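# Arrange three lettered blocks alphabetically on the mat

## Task

Of the four blocks, three carry a letter on their top face. Place those three entirely on the mat in a tight, straight line, ordered A-to-Z from left to right as viewed from the midpoint between the two arm bases. Each must have its letter facing up and not upside down or sideways. The block without a letter must end up off the mat. The arrangement must hold by itself, with nothing supported by the robot. Finish by opening the grippers and pulling the arms away.

## Robot and tools

Robot: two arms, left_arm and right_arm, each with six revolute joints and a parallel gripper. Despite the names, left_arm sits on the +y side of the scene; the names do not refer to sides of any camera image.

Scene frame: shared by both arms and all poses. Origin on the table surface between the arm bases, +x out across the table, +y toward left_arm, +z up. Positions in metres, orientations as quaternions in w,x,y,z order.

Tool execute_actions, argument actions: a list holding at most one item. An empty list just reports the current state. An item with rows is a motion; an item with only steps is a wait. A refused call moves nothing. Optional pictures (boolean) turns camera images on or off for that result; by default they are included.

rows: 1 to 15 rows, each exactly 14 plain numbers covering both arms in one list, even if only one arm moves. Order: left_arm waist, shoulder, elbow, forearm roll, wrist pitch, wrist roll, opening; then the same seven for right_arm. The six joint values are absolute target angles in radians (the same form as Joint positions prints), not offsets. Stated ranges per arm: waist -6.283 to 6.283, shoulder -2.059 to 2.094, elbow -3.927 to 0.192, forearm roll -6.283 to 6.283, wrist pitch -1.693 to 3.142, wrist roll -6.283 to 6.283. True ends may differ by up to 0.010 rad either way. A target beyond an end by more than 0.010 rad, and further out than the current angle, gets the call refused; a target past the real end is clipped there and the result may print "joint sent to its limit" (possibly about an earlier action). Opening is an absolute value from -1 (closed) to +1 (fully open).

steps with rows: 1 to 15 control steps of 1/30 s each, default 15. Each row covers one step; if rows run out, the last row repeats. steps without rows: a wait of up to 300 steps, measured from the previous result, with your reply time counted inside it.

Motion limits: joint targets change at most 3.14 rad/s, ramping up over about 0.16 s, and all joints of an arm are timed to arrive together. Each step the target is kept within 0.623 rad of the measured angle, and if it would put the gripper more than 70 mm from its measured spot, the whole arm's targets are pulled back. Large moves therefore need several calls. Between calls the simulation keeps running and arms continue toward the last row sent, until everything has nearly stopped or a step is HELD. Fingers still in motion keep moving.

Results: per arm, end_effector_position (m), end_effector_quat_wxyz, linear and angular velocities (m/s, rad/s), all in the scene frame. The printed hand position can be off, more so when reaching far. Joint positions and Joint velocities list six joints (rad, rad/s) then finger-pad gap (m, m/s; 0.084 is fully open). grip_measured is the measured opening on the same -1..1 scale you command. "joint command not followed" means the clearance check altered or blocked joint targets on some steps; the rest of the row still applied. HELD marks steps where your row was not sent, fully or partly.

Gripper geometry: fingers point along the gripper's +z and close along its y axis. The reported position is the point between the pads when closed, about 2 cm behind the tips; closing pushes the tips about 10 mm further along +z.

Grasping: to keep hold, command an opening well below grip_measured; more margin squeezes harder (about 24 N per pad for objects up to roughly 6 cm wide). Sending back the measured value gives a lighter squeeze that weakens with width. Closing fast can overshoot force. Brief tugs on held items or pushes on loose ones may happen, so grip firmly.

Tool zoom_image: camera (cam_head_left, cam_head_right, cam_left_wrist, cam_right_wrist) and region [x0, y0, x1, y1] in pixels of that camera's latest image, origin top-left, at most 504 by 504. All cameras give 672x504 images. Calibration (intrinsics, distortion, world-to-camera transforms) is provided; wrist camera poses follow the arm's joint readings and all values carry small errors. Use zooms to read letters and check orientation.

Tool finished_scene: argument scene, the number of the current scene. Irreversible; the result reports success and gives the next task. Replying without any tool call ends everything.

Avoid: dropping or knocking anything off the table (fails the task); arms colliding or pressing on each other; slamming, hard pushes and sharp impacts. Contact torque reaching a joint's load limit (waist 46, shoulder 46, elbow 27.6, forearm roll 27.6, wrist pitch 18.4, wrist roll 18.4 N m, held weight included) makes that arm back off and freeze for 10 s. Holding loads heats motors; a MOTOR HOT line appears from 65 °C and at 80 °C the arm is braked until cool (OVER-TEMPERATURE FAULT). Keep grasps short and move smoothly. Before ending, release every block and move both arms clear.

Each tool is called as name(argument=value, ...) on one line, values as JSON.

## Session

execute_actions(actions=[])

zoom_image(camera="cam_head_left", region=[240, 160, 480, 340])

Scene clock: 0.00 s of 7600.00 s.
left_arm: end_effector_position=(+0.2336, +0.3967, +0.2357) grip_measured=+1.00 end_effector_quat_wxyz=(+0.023, +0.268, +0.939, -0.215) end_effector_velocity=(-0.000, +0.000, -0.000) end_effector_angular_velocity=(+0.000, -0.000, +0.001) | right_arm: end_effector_position=(+0.5269, -0.2774, +0.2852) grip_measured=+1.00 end_effector_quat_wxyz=(-0.005, +0.606, +0.795, +0.012) end_effector_velocity=(+0.000, -0.000, -0.000) end_effector_angular_velocity=(-0.000, +0.001, -0.000)
Joint positions: left_arm=[ 0.396 -0.779 -0.502 -0.355  1.543 -2.091  0.084] | right_arm=[ 0.409  0.175 -1.517  0.024  1.329 -1.597  0.084]
Joint velocities: left_arm=[ 0. -0.  0.  0. -0. -0.  0.] | right_arm=[-0.     0.001 -0.     0.    -0.    -0.    -0.   ]
camera_calibration (this result's frames):
cam_left_wrist: T_world_to_cam=[[0.521359, 0.746897, -0.412711, -0.286467], [0.849115, -0.502123, 0.163939, 0.032085], [-0.0847858, -0.43591, -0.895988, 0.535305], [0, 0, 0, 1]] pos_world=[0.167494, 0.463417, 0.356138]
cam_right_wrist: T_world_to_cam=[[0.959766, 0.280593, 0.0107919, -0.397612], [0.280777, -0.959474, -0.0239398, -0.336693], [0.0036372, 0.0260067, -0.999655, 0.425139], [0, 0, 0, 1]] pos_world=[0.474604, -0.222537, 0.421223]

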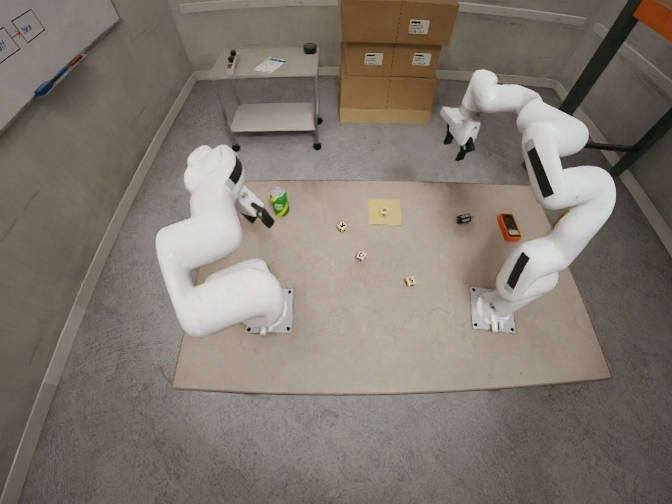

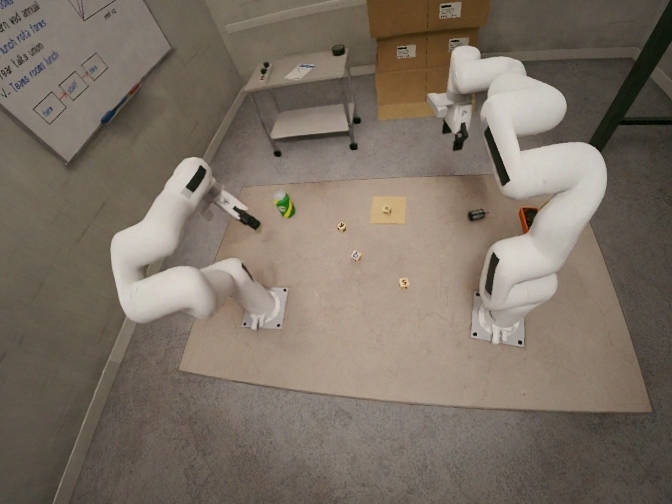

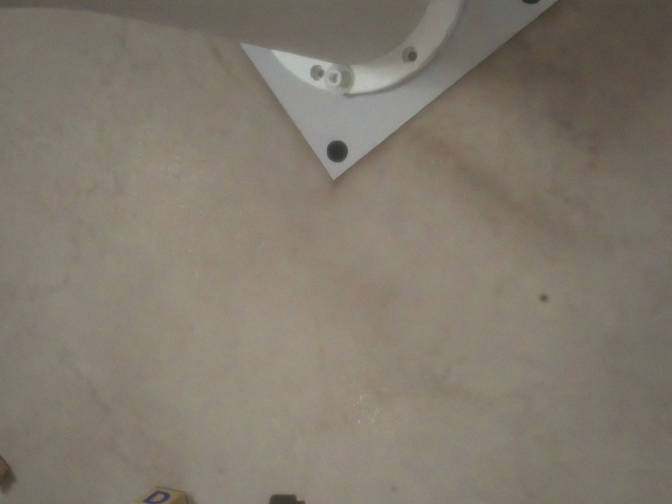

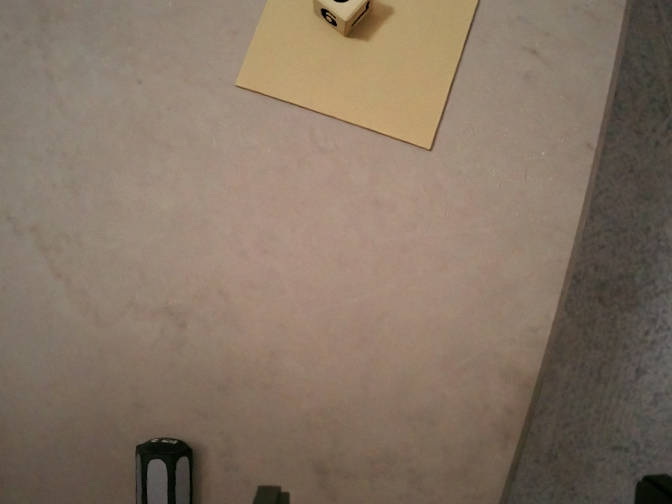

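Region (240, 160, 480, 340) of cam_head_left's 672x504 image, scaled by 2.100, with more detail than that image has; it fills the top 378 rows of this view, and the rest is white.

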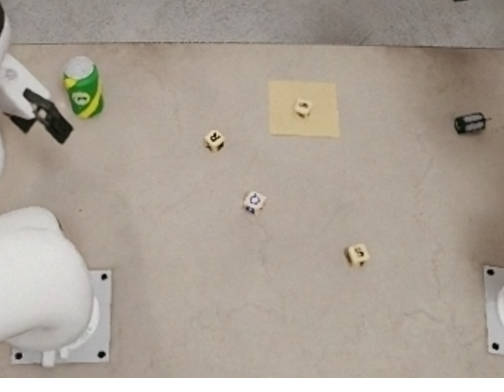

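execute_actions(actions=[{"rows":[[1.3,-0.779,-0.502,-0.355,1.543,-2.091,1,1.24,0,-1.65,0,1.65,1.08,1]]}], pictures=false)

execute_actions(actions=[{"steps":45}])

zoom_image(camera="cam_right_wrist", region=[100, 0, 604, 504])

Scene clock: 9.20 s of 7600.00 s.
left_arm: end_effector_position=(+0.1811, +0.5327, +0.2358) grip_measured=+1.00 end_effector_quat_wxyz=(+0.094, -0.059, +0.974, -0.195) end_effector_velocity=(-0.236, +0.275, -0.000) end_effector_angular_velocity=(-0.001, +0.001, +1.652) | right_arm: end_effector_position=(+0.4328, -0.1315, +0.3404) grip_measured=+1.00 end_effector_quat_wxyz=(-0.005, +0.606, +0.795, +0.006) end_effector_velocity=(-0.263, +0.290, +0.102) end_effector_angular_velocity=(-0.025, +0.014, -0.097)
Joint positions: left_arm=[ 1.074 -0.779 -0.502 -0.355  1.543 -2.091  0.084] | right_arm=[ 0.745  0.097 -1.577  0.013  1.472 -1.256  0.084]
Joint velocities: left_arm=[ 1.652  0.002 -0.     0.     0.     0.     0.   ] | right_arm=[ 0.772 -0.149 -0.112 -0.021  0.275  0.875 -0.   ]
Steps of this call (steps 1 to 90: nothing new was sent; then 5.70 s passed at rest; steps 91 to 105: all 15 steps of this action). Readings (joint positions):
91: left_arm=[0.396 -0.779 -0.502 -0.355 1.543 -2.091] | right_arm=[0.410 0.175 -1.517 0.024 1.329 -1.596]
92: left_arm=[0.401 -0.779 -0.502 -0.355 1.544 -2.091] | right_arm=[0.413 0.174 -1.518 0.024 1.332 -1.590]
94: left_arm=[0.453 -0.779 -0.502 -0.355 1.544 -2.091] | right_arm=[0.454 0.165 -1.525 0.021 1.356 -1.546]
98: left_arm=[0.686 -0.779 -0.502 -0.355 1.543 -2.091] | right_arm=[0.563 0.134 -1.549 0.019 1.404 -1.442]
105: the state above

Scene clock: 10.70 s of 7600.00 s.
left_arm: end_effector_position=(+0.1449, +0.5664, +0.2357) grip_measured=+1.00 end_effector_quat_wxyz=(+0.115, -0.169, +0.962, -0.183) end_effector_velocity=(+0.000, +0.000, +0.000) end_effector_angular_velocity=(+0.001, -0.000, -0.000) | right_arm: end_effector_position=(+0.2314, -0.0040, +0.4044) grip_measured=+1.00 end_effector_quat_wxyz=(+0.000, +1.000, -0.000, -0.000) end_effector_velocity=(-0.000, -0.000, -0.000) end_effector_angular_velocity=(-0.002, +0.001, -0.003)
Joint positions: left_arm=[ 1.3   -0.779 -0.502 -0.355  1.543 -2.091  0.084] | right_arm=[ 1.24   0.    -1.65  -0.     1.65   1.079  0.084]
Joint velocities: left_arm=[-0.001 -0.001 -0.    -0.    -0.    -0.    -0.   ] | right_arm=[ 0.001  0.     0.001 -0.     0.001  0.004  0.   ]
Steps of this call (steps 1 to 45: the robot went on to your last target). Readings (joint positions):
1: left_arm=[1.128 -0.779 -0.502 -0.355 1.543 -2.091] | right_arm=[0.771 0.092 -1.581 0.013 1.482 -1.226]
2: left_arm=[1.178 -0.779 -0.502 -0.355 1.543 -2.091] | right_arm=[0.797 0.087 -1.584 0.012 1.491 -1.194]
4: left_arm=[1.253 -0.779 -0.502 -0.355 1.543 -2.091] | right_arm=[0.848 0.077 -1.592 0.011 1.509 -1.127]
8: left_arm=[1.293 -0.779 -0.502 -0.355 1.543 -2.091] | right_arm=[0.948 0.057 -1.607 0.008 1.545 -0.968]
45: the state above
camera_calibration (this result's frames):
cam_left_wrist: T_world_to_cam=[[-0.264385, 0.871807, -0.412374, -0.323908], [0.91971, 0.356596, 0.164233, -0.304082], [0.29023, -0.335844, -0.896089, 0.490769], [0, 0, 0, 1]] pos_world=[0.0515953, 0.555641, 0.356141]
cam_right_wrist: T_world_to_cam=[[0.0151129, -0.999881, -0.00301546, 0.0269963], [-0.999885, -0.0151102, -0.000932223, 0.302244], [0.000886548, 0.0030292, -0.999995, 0.538937], [0, 0, 0, 1]] pos_world=[0.301323, 0.0299275, 0.539298]

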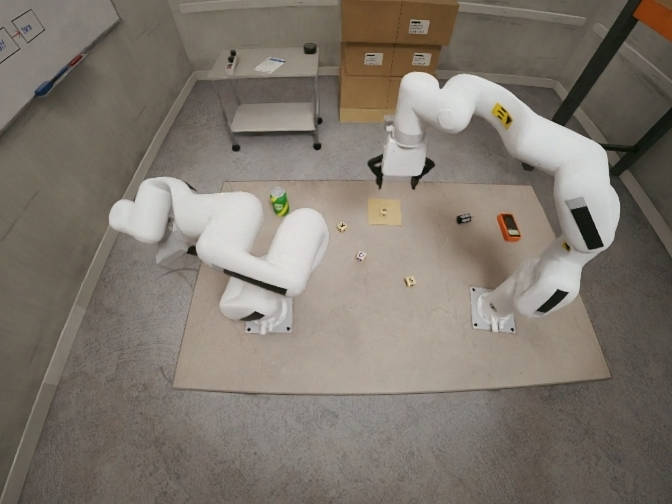

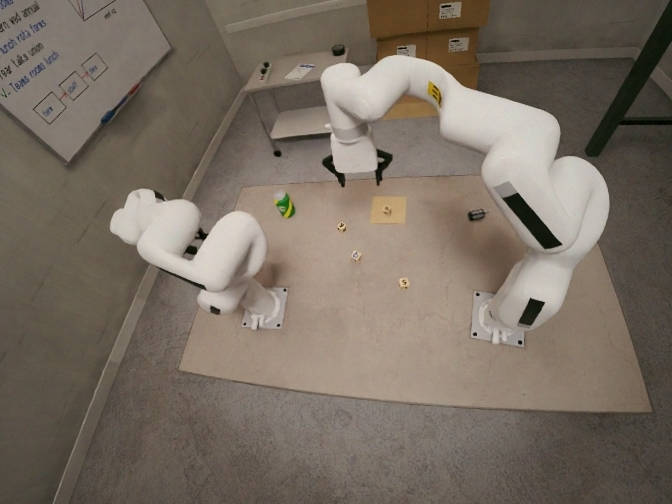

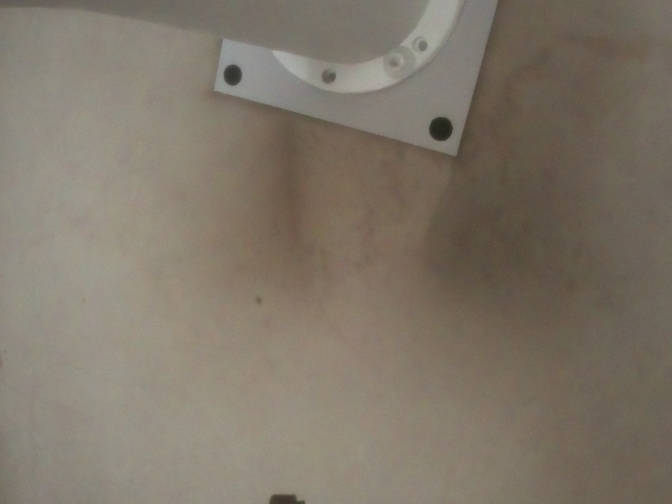

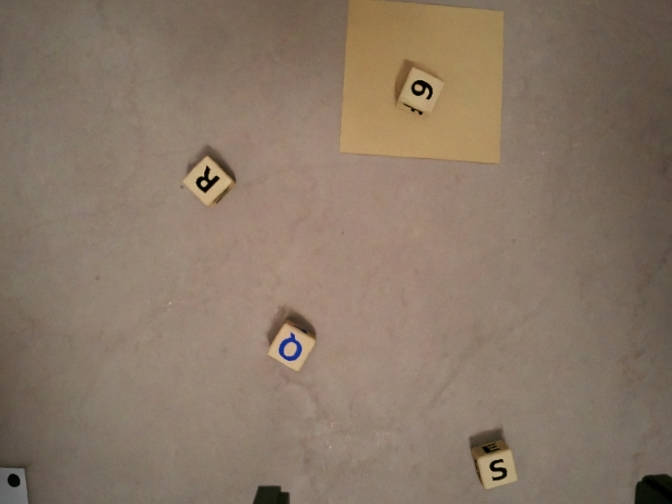

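Region (100, 0, 604, 504) of cam_right_wrist's 672x504 image, scaled by 1.000.

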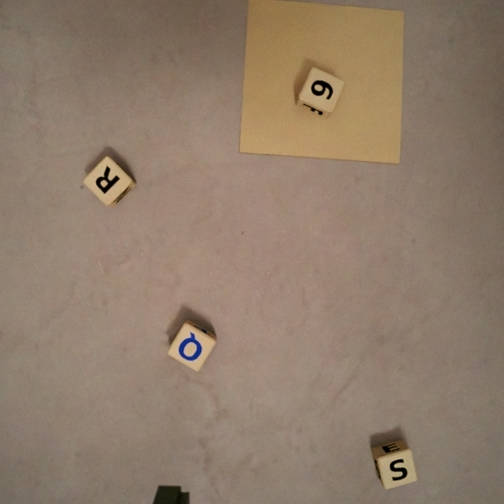

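execute_actions(actions=[{"rows":[[0.5,-0.779,-0.502,-0.355,1.543,-2.091,1,0.881,0.442,-1.379,0,0.937,1.1,1]]}], pictures=false)

execute_actions(actions=[{"steps":25}])

Scene clock: 23.93 s of 7600.00 s.
left_arm: end_effector_position=(+0.2263, +0.4468, +0.2358) grip_measured=+1.00 end_effector_quat_wxyz=(+0.048, +0.158, +0.963, -0.211) end_effector_velocity=(+0.081, -0.307, -0.001) end_effector_angular_velocity=(-0.006, +0.004, -1.442) | right_arm: end_effector_position=(+0.3456, +0.0086, +0.2630) grip_measured=+1.00 end_effector_quat_wxyz=(+0.004, +0.996, -0.094, -0.003) end_effector_velocity=(+0.244, -0.039, -0.333) end_effector_angular_velocity=(+0.013, -0.010, -0.422)
Joint positions: left_arm=[ 0.628 -0.779 -0.502 -0.355  1.543 -2.091  0.084] | right_arm=[ 1.063  0.219 -1.516 -0.     1.307  1.09   0.084]
Joint velocities: left_arm=[-1.441  0.001  0.003 -0.002  0.004  0.    -0.   ] | right_arm=[-0.4    0.492  0.301  0.    -0.808  0.022  0.   ]
Steps of this call (steps 1 to 15: the robot went on to your last target; steps 16 to 90: nothing new was sent; then 9.73 s passed at rest; steps 91 to 105: all 15 steps of this action). Readings (joint positions):
91: left_arm=[1.300 -0.779 -0.502 -0.355 1.543 -2.091] | right_arm=[1.240 0.000 -1.650 0.000 1.650 1.080]
92: left_arm=[1.295 -0.779 -0.502 -0.355 1.543 -2.091] | right_arm=[1.238 0.002 -1.649 0.000 1.644 1.080]
94: left_arm=[1.243 -0.779 -0.502 -0.355 1.542 -2.091] | right_arm=[1.214 0.027 -1.636 0.000 1.599 1.082]
98: left_arm=[1.010 -0.779 -0.502 -0.355 1.543 -2.091] | right_arm=[1.157 0.104 -1.585 0.000 1.497 1.085]
105: the state above

Scene clock: 24.77 s of 7600.00 s.
left_arm: end_effector_position=(+0.2318, +0.4195, +0.2357) grip_measured=+1.00 end_effector_quat_wxyz=(+0.035, +0.219, +0.951, -0.214) end_effector_velocity=(+0.000, -0.000, +0.000) end_effector_angular_velocity=(-0.000, +0.000, -0.002) | right_arm: end_effector_position=(+0.4389, -0.0387, +0.1102) grip_measured=+1.00 end_effector_quat_wxyz=(-0.001, +0.982, -0.188, +0.000) end_effector_velocity=(-0.002, -0.004, -0.008) end_effector_angular_velocity=(-0.011, +0.013, -0.004)
Joint positions: left_arm=[ 0.5   -0.779 -0.502 -0.355  1.543 -2.091  0.084] | right_arm=[ 0.882  0.441 -1.38   0.     0.937  1.1    0.084]
Joint velocities: left_arm=[-0.002  0.001 -0.001 -0.     0.     0.    -0.   ] | right_arm=[-0.004  0.01   0.007  0.     0.     0.     0.   ]
Steps of this call (steps 1 to 25: the robot went on to your last target). Readings (joint positions):
1: left_arm=[0.584 -0.779 -0.502 -0.355 1.543 -2.091] | right_arm=[1.050 0.235 -1.506 -0.000 1.280 1.091]
2: left_arm=[0.551 -0.779 -0.502 -0.355 1.543 -2.091] | right_arm=[1.036 0.251 -1.496 -0.000 1.253 1.091]
4: left_arm=[0.517 -0.779 -0.502 -0.355 1.543 -2.091] | right_arm=[1.009 0.284 -1.476 -0.000 1.198 1.093]
8: left_arm=[0.504 -0.779 -0.502 -0.355 1.543 -2.091] | right_arm=[0.956 0.350 -1.435 -0.000 1.089 1.096]
25: the state above
camera_calibration (this result's frames):
cam_left_wrist: T_world_to_cam=[[0.441097, 0.797112, -0.412367, -0.305127], [0.896627, -0.411204, 0.164231, -0.00422032], [-0.0386563, -0.442181, -0.896092, 0.53708], [0, 0, 0, 1]] pos_world=[0.159136, 0.478971, 0.356142]
cam_right_wrist: T_world_to_cam=[[-0.355662, -0.934604, -0.00438701, 0.15372], [-0.93461, 0.355672, -0.00164411, 0.494662], [0.00309693, 0.00351539, -0.999989, 0.243795], [0, 0, 0, 1]] pos_world=[0.516234, -0.0331267, 0.24528]

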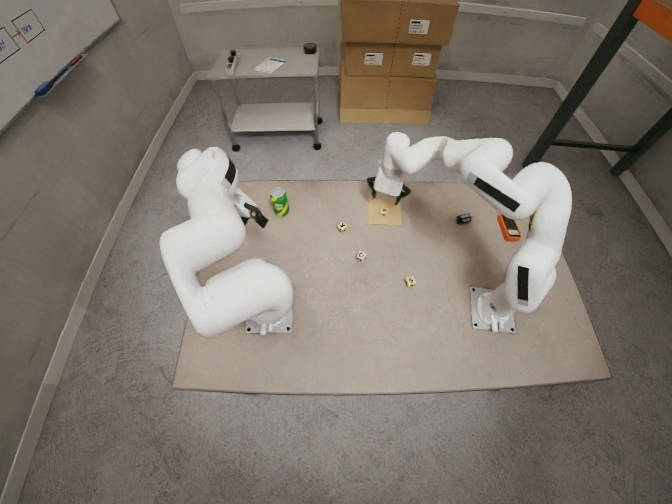

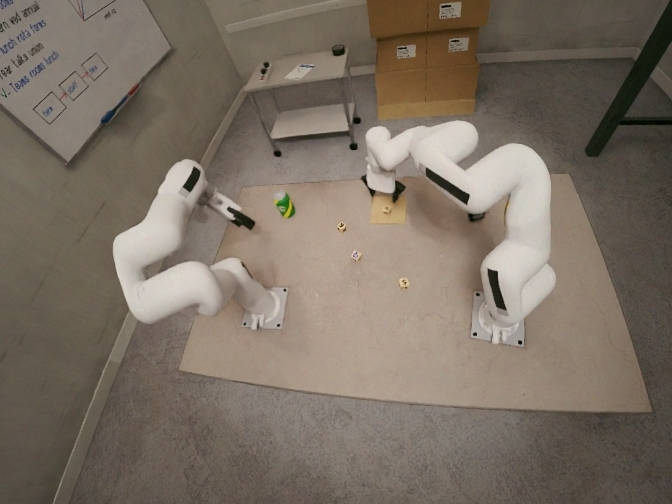

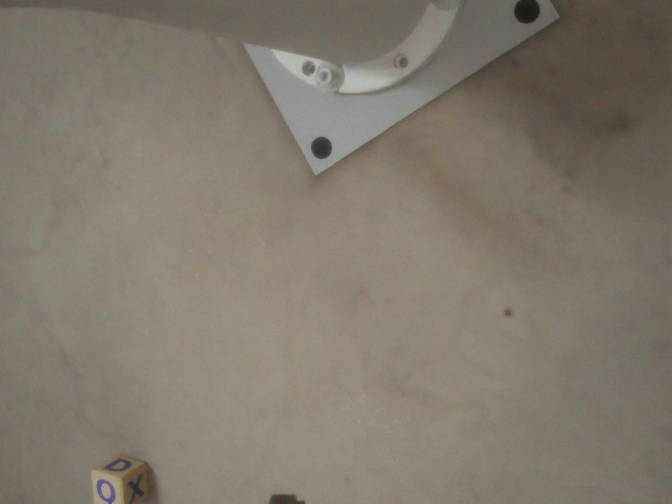

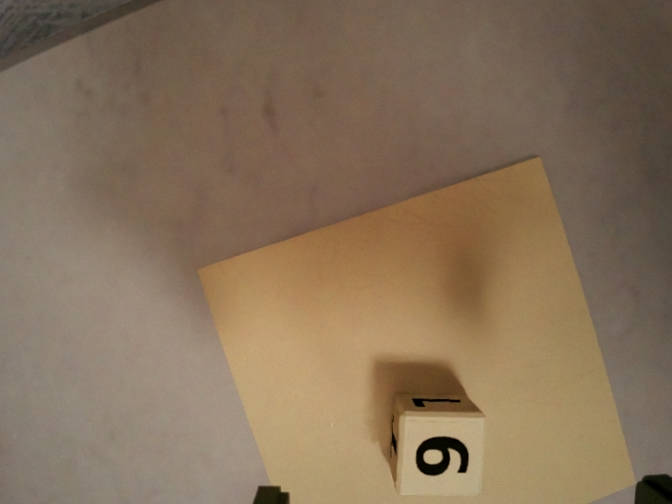

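execute_actions(actions=[{"rows":[[0.5,-0.779,-0.502,-0.355,1.543,-2.091,1,0.881,0.578,-1.336,0,0.758,1.1,1]]}], pictures=false)

execute_actions(actions=[{"rows":[[0.5,-0.779,-0.502,-0.355,1.543,-2.091,1,0.881,0.578,-1.336,0,0.758,1.1,-0.7]]}], pictures=false)

execute_actions(actions=[{"rows":[[0.5,-0.779,-0.502,-0.355,1.543,-2.091,1,0.881,0.53,-1.35,0,0.82,1.1,-0.7]],"steps":8}], pictures=false)

execute_actions(actions=[{"rows":[[0.5,-0.779,-0.502,-0.355,1.543,-2.091,1,0.58,0.53,-1.35,0,0.82,1.1,-0.7]]}], pictures=false)

execute_actions(actions=[{"rows":[[0.5,-0.779,-0.502,-0.355,1.543,-2.091,1,0.58,0.577,-1.336,0,0.759,1.1,-0.7]]}], pictures=false)

execute_actions(actions=[{"rows":[[0.5,-0.779,-0.502,-0.355,1.543,-2.091,1,0.58,0.577,-1.336,0,0.759,1.1,1]],"steps":12}], pictures=false)

execute_actions(actions=[{"rows":[[0.5,-0.779,-0.502,-0.355,1.543,-2.091,1,0.58,0.442,-1.379,0,0.937,1.1,1]],"steps":10}], pictures=false)

execute_actions(actions=[{"rows":[[0.5,-0.779,-0.502,-0.355,1.543,-2.091,1,1.168,0.754,-1.883,0,1.129,0.18,1]]}], pictures=false)

execute_actions(actions=[{"steps":30}])

Scene clock: 51.13 s of 7600.00 s.
left_arm: end_effector_position=(+0.2318, +0.4195, +0.2357) grip_measured=+1.00 end_effector_quat_wxyz=(+0.035, +0.219, +0.951, -0.214) end_effector_velocity=(+0.000, +0.000, +0.000) end_effector_angular_velocity=(+0.001, -0.002, +0.000) | right_arm: end_effector_position=(+0.4405, -0.0378, +0.0321) grip_measured=+1.00 end_effector_quat_wxyz=(-0.002, +0.982, -0.189, +0.002) end_effector_velocity=(-0.003, -0.002, -0.005) end_effector_angular_velocity=(-0.003, +0.004, +0.001)
Joint positions: left_arm=[ 0.5   -0.779 -0.502 -0.355  1.543 -2.091  0.084] | right_arm=[ 0.881  0.575 -1.339 -0.     0.758  1.1    0.084]
Joint velocities: left_arm=[ 0.    -0.002  0.     0.    -0.     0.     0.   ] | right_arm=[ 0.001  0.003  0.011  0.001 -0.008 -0.    -0.   ]
Steps of this call (steps 1 to 30: the robot went on to your last target; steps 31 to 100: nothing new was sent; then 22.53 s passed at rest; steps 101 to 115: all 15 steps of this action). Readings (joint positions):
101: left_arm=[0.500 -0.779 -0.502 -0.355 1.543 -2.091] | right_arm=[0.881 0.442 -1.379 -0.000 0.937 1.100]
102: left_arm=[0.500 -0.779 -0.502 -0.355 1.543 -2.091] | right_arm=[0.881 0.445 -1.379 -0.000 0.930 1.100]
104: left_arm=[0.500 -0.779 -0.502 -0.355 1.543 -2.091] | right_arm=[0.881 0.475 -1.373 -0.000 0.880 1.100]
108: left_arm=[0.500 -0.779 -0.502 -0.355 1.543 -2.091] | right_arm=[0.881 0.569 -1.334 0.000 0.784 1.100]
115: the state above

Scene clock: 51.63 s of 7600.00 s.
left_arm: end_effector_position=(+0.2318, +0.4195, +0.2357) grip_measured=+1.00 end_effector_quat_wxyz=(+0.035, +0.219, +0.951, -0.214) end_effector_velocity=(-0.000, -0.000, -0.000) end_effector_angular_velocity=(+0.000, -0.000, +0.000) | right_arm: end_effector_position=(+0.4390, -0.0391, +0.0293) grip_measured=-0.33 end_effector_quat_wxyz=(-0.000, +0.982, -0.189, +0.000) end_effector_velocity=(-0.001, -0.000, -0.001) end_effector_angular_velocity=(-0.001, +0.001, +0.000)
Joint positions: left_arm=[ 0.5   -0.779 -0.502 -0.355  1.543 -2.091  0.084] | right_arm=[ 0.881  0.578 -1.336 -0.     0.758  1.1    0.03 ]
Joint velocities: left_arm=[-0.    -0.001  0.001  0.    -0.    -0.     0.   ] | right_arm=[ 0.     0.001  0.002 -0.    -0.001  0.     0.   ]
Steps of this call (steps 1 to 15: all 15 steps of this action). Readings (joint positions):
1: left_arm=[0.500 -0.779 -0.502 -0.355 1.543 -2.091] | right_arm=[0.881 0.575 -1.339 -0.000 0.758 1.100]
2: left_arm=[0.500 -0.779 -0.502 -0.355 1.543 -2.091] | right_arm=[0.881 0.576 -1.338 -0.000 0.758 1.100]
4: left_arm=[0.500 -0.779 -0.502 -0.355 1.543 -2.091] | right_arm=[0.881 0.577 -1.336 -0.000 0.758 1.100]
8: left_arm=[0.500 -0.779 -0.502 -0.355 1.543 -2.091] | right_arm=[0.881 0.578 -1.336 -0.000 0.758 1.100]
15: the state above

Scene clock: 51.90 s of 7600.00 s.
left_arm: end_effector_position=(+0.2318, +0.4195, +0.2357) grip_measured=+1.00 end_effector_quat_wxyz=(+0.035, +0.219, +0.951, -0.214) end_effector_velocity=(+0.000, +0.000, +0.000) end_effector_angular_velocity=(+0.000, -0.001, +0.000) | right_arm: end_effector_position=(+0.4419, -0.0365, +0.0589) grip_measured=-0.33 end_effector_quat_wxyz=(-0.004, +0.982, -0.189, +0.003) end_effector_velocity=(-0.007, -0.006, +0.018) end_effector_angular_velocity=(-0.020, +0.023, -0.001)
Joint positions: left_arm=[ 0.5   -0.779 -0.502 -0.355  1.543 -2.091  0.084] | right_arm=[ 0.881  0.529 -1.353 -0.     0.815  1.1    0.03 ]
Joint velocities: left_arm=[-0.    -0.     0.    -0.    -0.001  0.     0.   ] | right_arm=[ 0.    -0.04  -0.001  0.     0.071  0.001  0.   ]
Steps of this call (steps 1 to 8: all 8 steps of this action). Readings (joint positions):
1: left_arm=[0.500 -0.779 -0.502 -0.355 1.543 -2.091] | right_arm=[0.881 0.578 -1.336 0.000 0.758 1.100]
2: left_arm=[0.500 -0.779 -0.502 -0.355 1.543 -2.091] | right_arm=[0.881 0.575 -1.337 0.000 0.764 1.100]
4: left_arm=[0.500 -0.779 -0.502 -0.355 1.543 -2.091] | right_arm=[0.881 0.557 -1.340 0.000 0.791 1.100]
8: the state above

Scene clock: 52.40 s of 7600.00 s.
left_arm: end_effector_position=(+0.2318, +0.4195, +0.2357) grip_measured=+1.00 end_effector_quat_wxyz=(+0.035, +0.219, +0.951, -0.214) end_effector_velocity=(+0.000, +0.000, +0.000) end_effector_angular_velocity=(+0.001, -0.002, -0.000) | right_arm: end_effector_position=(+0.5299, -0.1778, +0.0568) grip_measured=-0.33 end_effector_quat_wxyz=(+0.000, +0.944, -0.330, -0.000) end_effector_velocity=(+0.040, -0.090, +0.000) end_effector_angular_velocity=(-0.001, +0.001, -0.174)
Joint positions: left_arm=[ 0.5   -0.779 -0.502 -0.355  1.543 -2.091  0.084] | right_arm=[ 0.588  0.53  -1.35  -0.     0.82   1.1    0.03 ]
Joint velocities: left_arm=[ 0.    -0.002 -0.     0.    -0.     0.     0.   ] | right_arm=[-0.173 -0.002  0.001 -0.     0.002  0.001 -0.   ]
Steps of this call (steps 1 to 15: all 15 steps of this action). Readings (joint positions):
1: left_arm=[0.500 -0.779 -0.502 -0.355 1.543 -2.091] | right_arm=[0.881 0.529 -1.352 -0.000 0.816 1.100]
2: left_arm=[0.500 -0.779 -0.502 -0.355 1.543 -2.091] | right_arm=[0.877 0.529 -1.351 0.000 0.818 1.100]
4: left_arm=[0.500 -0.779 -0.502 -0.355 1.543 -2.091] | right_arm=[0.839 0.531 -1.350 0.000 0.818 1.100]
8: left_arm=[0.500 -0.779 -0.502 -0.355 1.543 -2.091] | right_arm=[0.729 0.531 -1.350 -0.000 0.819 1.100]
15: the state above

Scene clock: 52.90 s of 7600.00 s.
left_arm: end_effector_position=(+0.2318, +0.4195, +0.2357) grip_measured=+1.00 end_effector_quat_wxyz=(+0.035, +0.219, +0.951, -0.214) end_effector_velocity=(+0.000, +0.000, +0.000) end_effector_angular_velocity=(+0.001, -0.001, +0.000) | right_arm: end_effector_position=(+0.5312, -0.1821, +0.0305) grip_measured=-0.33 end_effector_quat_wxyz=(-0.001, +0.943, -0.334, +0.001) end_effector_velocity=(-0.005, -0.004, -0.008) end_effector_angular_velocity=(-0.006, +0.015, -0.003)
Joint positions: left_arm=[ 0.5   -0.779 -0.502 -0.355  1.543 -2.091  0.084] | right_arm=[ 0.581  0.576 -1.337 -0.     0.759  1.1    0.03 ]
Joint velocities: left_arm=[-0.    -0.001  0.     0.    -0.001 -0.     0.   ] | right_arm=[-0.003  0.008  0.01   0.    -0.001 -0.    -0.   ]
Steps of this call (steps 1 to 15: all 15 steps of this action). Readings (joint positions):
1: left_arm=[0.500 -0.779 -0.502 -0.355 1.543 -2.091] | right_arm=[0.585 0.530 -1.350 -0.000 0.820 1.100]
2: left_arm=[0.500 -0.779 -0.502 -0.355 1.543 -2.091] | right_arm=[0.583 0.533 -1.349 -0.000 0.814 1.100]
4: left_arm=[0.500 -0.779 -0.502 -0.355 1.543 -2.091] | right_arm=[0.583 0.551 -1.346 -0.000 0.787 1.100]
8: left_arm=[0.500 -0.779 -0.502 -0.355 1.543 -2.091] | right_arm=[0.582 0.578 -1.333 0.000 0.764 1.100]
15: the state above

Scene clock: 53.30 s of 7600.00 s.
left_arm: end_effector_position=(+0.2318, +0.4195, +0.2357) grip_measured=+1.00 end_effector_quat_wxyz=(+0.035, +0.219, +0.951, -0.214) end_effector_velocity=(-0.000, -0.000, -0.000) end_effector_angular_velocity=(-0.001, +0.002, +0.000) | right_arm: end_effector_position=(+0.5308, -0.1826, +0.0297) grip_measured=+1.00 end_effector_quat_wxyz=(-0.000, +0.943, -0.334, +0.000) end_effector_velocity=(-0.001, -0.000, -0.002) end_effector_angular_velocity=(-0.002, +0.003, +0.000)
Joint positions: left_arm=[ 0.5   -0.779 -0.502 -0.355  1.543 -2.091  0.084] | right_arm=[ 0.58   0.577 -1.336 -0.     0.759  1.1    0.084]
Joint velocities: left_arm=[ 0.     0.001  0.001 -0.     0.001 -0.    -0.   ] | right_arm=[ 0.     0.002  0.002 -0.    -0.001  0.     0.001]
Steps of this call (steps 1 to 12: all 12 steps of this action). Readings (joint positions):
1: left_arm=[0.500 -0.779 -0.502 -0.355 1.543 -2.091] | right_arm=[0.580 0.576 -1.337 -0.000 0.759 1.100]
2: left_arm=[0.500 -0.779 -0.502 -0.355 1.543 -2.091] | right_arm=[0.580 0.576 -1.336 -0.000 0.759 1.100]
4: left_arm=[0.500 -0.779 -0.502 -0.355 1.543 -2.091] | right_arm=[0.580 0.577 -1.336 0.000 0.759 1.100]
8: left_arm=[0.500 -0.779 -0.502 -0.355 1.543 -2.091] | right_arm=[0.580 0.577 -1.336 -0.000 0.759 1.100]
12: the state above

Scene clock: 53.63 s of 7600.00 s.
left_arm: end_effector_position=(+0.2318, +0.4195, +0.2357) grip_measured=+1.00 end_effector_quat_wxyz=(+0.035, +0.219, +0.951, -0.214) end_effector_velocity=(+0.000, +0.000, +0.000) end_effector_angular_velocity=(+0.001, -0.001, +0.001) | right_arm: end_effector_position=(+0.5355, -0.1805, +0.1140) grip_measured=+1.00 end_effector_quat_wxyz=(-0.006, +0.943, -0.334, +0.007) end_effector_velocity=(-0.052, -0.023, -0.025) end_effector_angular_velocity=(-0.076, +0.172, -0.001)
Joint positions: left_arm=[ 0.5   -0.779 -0.502 -0.355  1.543 -2.091  0.084] | right_arm=[ 0.58   0.439 -1.385 -0.     0.927  1.1    0.084]
Joint velocities: left_arm=[ 0.    -0.    -0.001  0.    -0.001 -0.     0.   ] | right_arm=[-0.    -0.019  0.058  0.001  0.15   0.    -0.   ]
Steps of this call (steps 1 to 10: all 10 steps of this action). Readings (joint positions):
1: left_arm=[0.500 -0.779 -0.502 -0.355 1.543 -2.091] | right_arm=[0.580 0.577 -1.336 0.000 0.759 1.100]
2: left_arm=[0.500 -0.779 -0.502 -0.355 1.543 -2.091] | right_arm=[0.580 0.574 -1.337 0.000 0.766 1.100]
4: left_arm=[0.500 -0.779 -0.502 -0.355 1.543 -2.091] | right_arm=[0.580 0.544 -1.342 0.000 0.816 1.100]
8: left_arm=[0.500 -0.779 -0.502 -0.355 1.543 -2.091] | right_arm=[0.580 0.451 -1.382 -0.000 0.912 1.100]
10: the state above

Scene clock: 54.13 s of 7600.00 s.
left_arm: end_effector_position=(+0.2318, +0.4195, +0.2357) grip_measured=+1.00 end_effector_quat_wxyz=(+0.035, +0.219, +0.951, -0.214) end_effector_velocity=(-0.000, -0.000, +0.000) end_effector_angular_velocity=(+0.000, -0.000, -0.000) | right_arm: end_effector_position=(+0.4770, -0.0136, +0.1098) grip_measured=+1.00 end_effector_quat_wxyz=(+0.001, +1.000, -0.002, -0.001) end_effector_velocity=(-0.180, +0.347, +0.003) end_effector_angular_velocity=(+0.002, -0.000, +1.722)
Joint positions: left_arm=[ 0.5   -0.779 -0.502 -0.355  1.543 -2.091  0.084] | right_arm=[ 0.871  0.599 -1.627  0.     1.03   0.715  0.084]
Joint velocities: left_arm=[-0.    -0.001 -0.     0.     0.    -0.    -0.   ] | right_arm=[ 0.62   0.324 -0.533 -0.     0.207 -1.102  0.   ]
Steps of this call (steps 1 to 15: all 15 steps of this action). Readings (joint positions):
1: left_arm=[0.500 -0.779 -0.502 -0.355 1.543 -2.091] | right_arm=[0.580 0.440 -1.382 -0.000 0.931 1.100]
2: left_arm=[0.500 -0.779 -0.502 -0.355 1.543 -2.091] | right_arm=[0.583 0.445 -1.384 -0.000 0.936 1.094]
4: left_arm=[0.500 -0.779 -0.502 -0.355 1.543 -2.091] | right_arm=[0.620 0.470 -1.417 -0.000 0.950 1.049]
8: left_arm=[0.500 -0.779 -0.502 -0.355 1.543 -2.091] | right_arm=[0.721 0.520 -1.499 0.000 0.980 0.941]
15: the state above

Scene clock: 55.13 s of 7600.00 s.
left_arm: end_effector_position=(+0.2318, +0.4195, +0.2357) grip_measured=+1.00 end_effector_quat_wxyz=(+0.035, +0.219, +0.951, -0.214) end_effector_velocity=(-0.000, -0.000, +0.000) end_effector_angular_velocity=(-0.001, +0.001, -0.000) | right_arm: end_effector_position=(+0.3609, +0.1376, +0.1099) grip_measured=+1.00 end_effector_quat_wxyz=(+0.000, +0.916, +0.402, +0.000) end_effector_velocity=(-0.002, +0.001, -0.001) end_effector_angular_velocity=(-0.000, +0.000, +0.004)
Joint positions: left_arm=[ 0.5   -0.779 -0.502 -0.355  1.543 -2.091  0.084] | right_arm=[ 1.167  0.754 -1.883 -0.     1.129  0.18   0.084]
Joint velocities: left_arm=[ 0.    -0.001  0.    -0.     0.002 -0.    -0.   ] | right_arm=[ 0.003  0.001  0.001  0.    -0.001 -0.002  0.   ]
Steps of this call (steps 1 to 30: the robot went on to your last target). Readings (joint positions):
1: left_arm=[0.500 -0.779 -0.502 -0.355 1.543 -2.091] | right_arm=[0.892 0.610 -1.645 0.000 1.037 0.677]
2: left_arm=[0.500 -0.779 -0.502 -0.355 1.543 -2.091] | right_arm=[0.913 0.621 -1.663 0.000 1.044 0.640]
4: left_arm=[0.500 -0.779 -0.502 -0.355 1.543 -2.091] | right_arm=[0.954 0.642 -1.699 0.000 1.058 0.565]
8: left_arm=[0.500 -0.779 -0.502 -0.355 1.543 -2.091] | right_arm=[1.036 0.685 -1.769 0.000 1.085 0.417]
30: the state above
camera_calibration (this result's frames):
cam_left_wrist: T_world_to_cam=[[0.441196, 0.797053, -0.412374, -0.305102], [0.896575, -0.411316, 0.164233, -0.00417688], [-0.0387137, -0.442183, -0.896089, 0.53708], [0, 0, 0, 1]] pos_world=[0.159147, 0.478952, 0.356141]
cam_right_wrist: T_world_to_cam=[[0.745984, -0.665957, -0.00303095, -0.143929], [-0.665962, -0.745985, -0.000955088, 0.413636], [-0.001625, 0.00273098, -0.999995, 0.244921], [0, 0, 0, 1]] pos_world=[0.383233, 0.212046, 0.244879]

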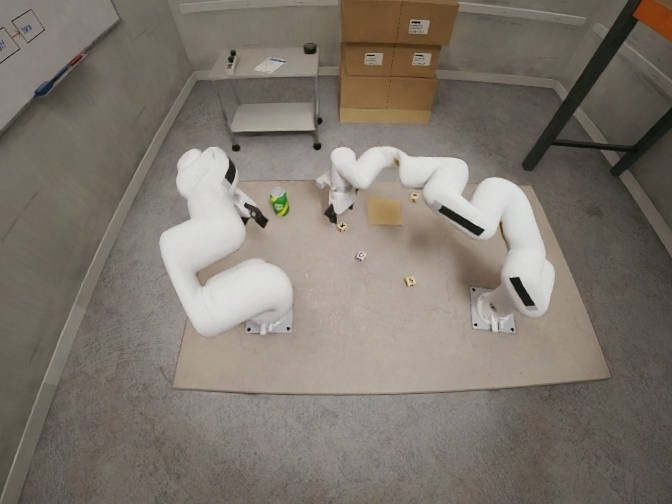

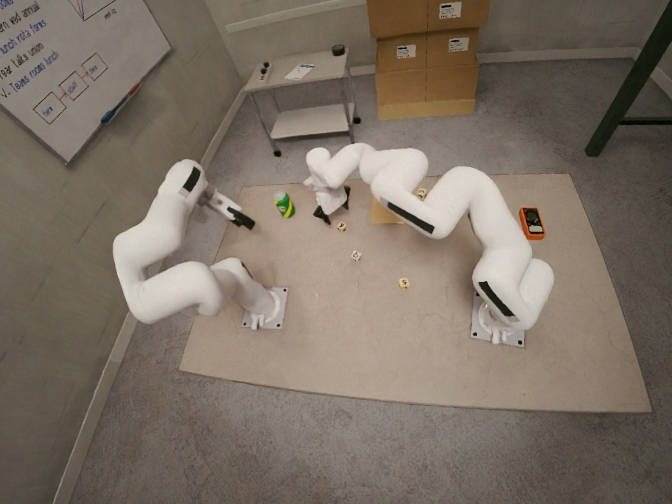

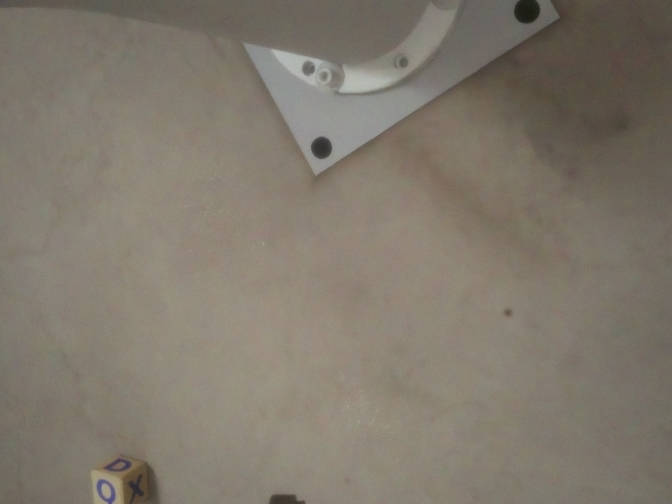

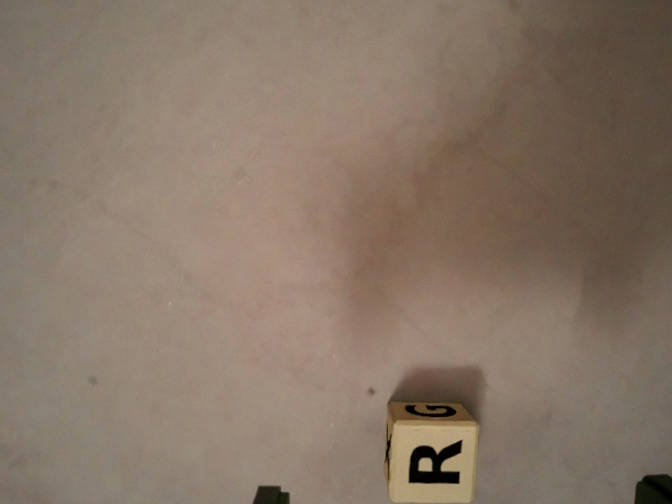

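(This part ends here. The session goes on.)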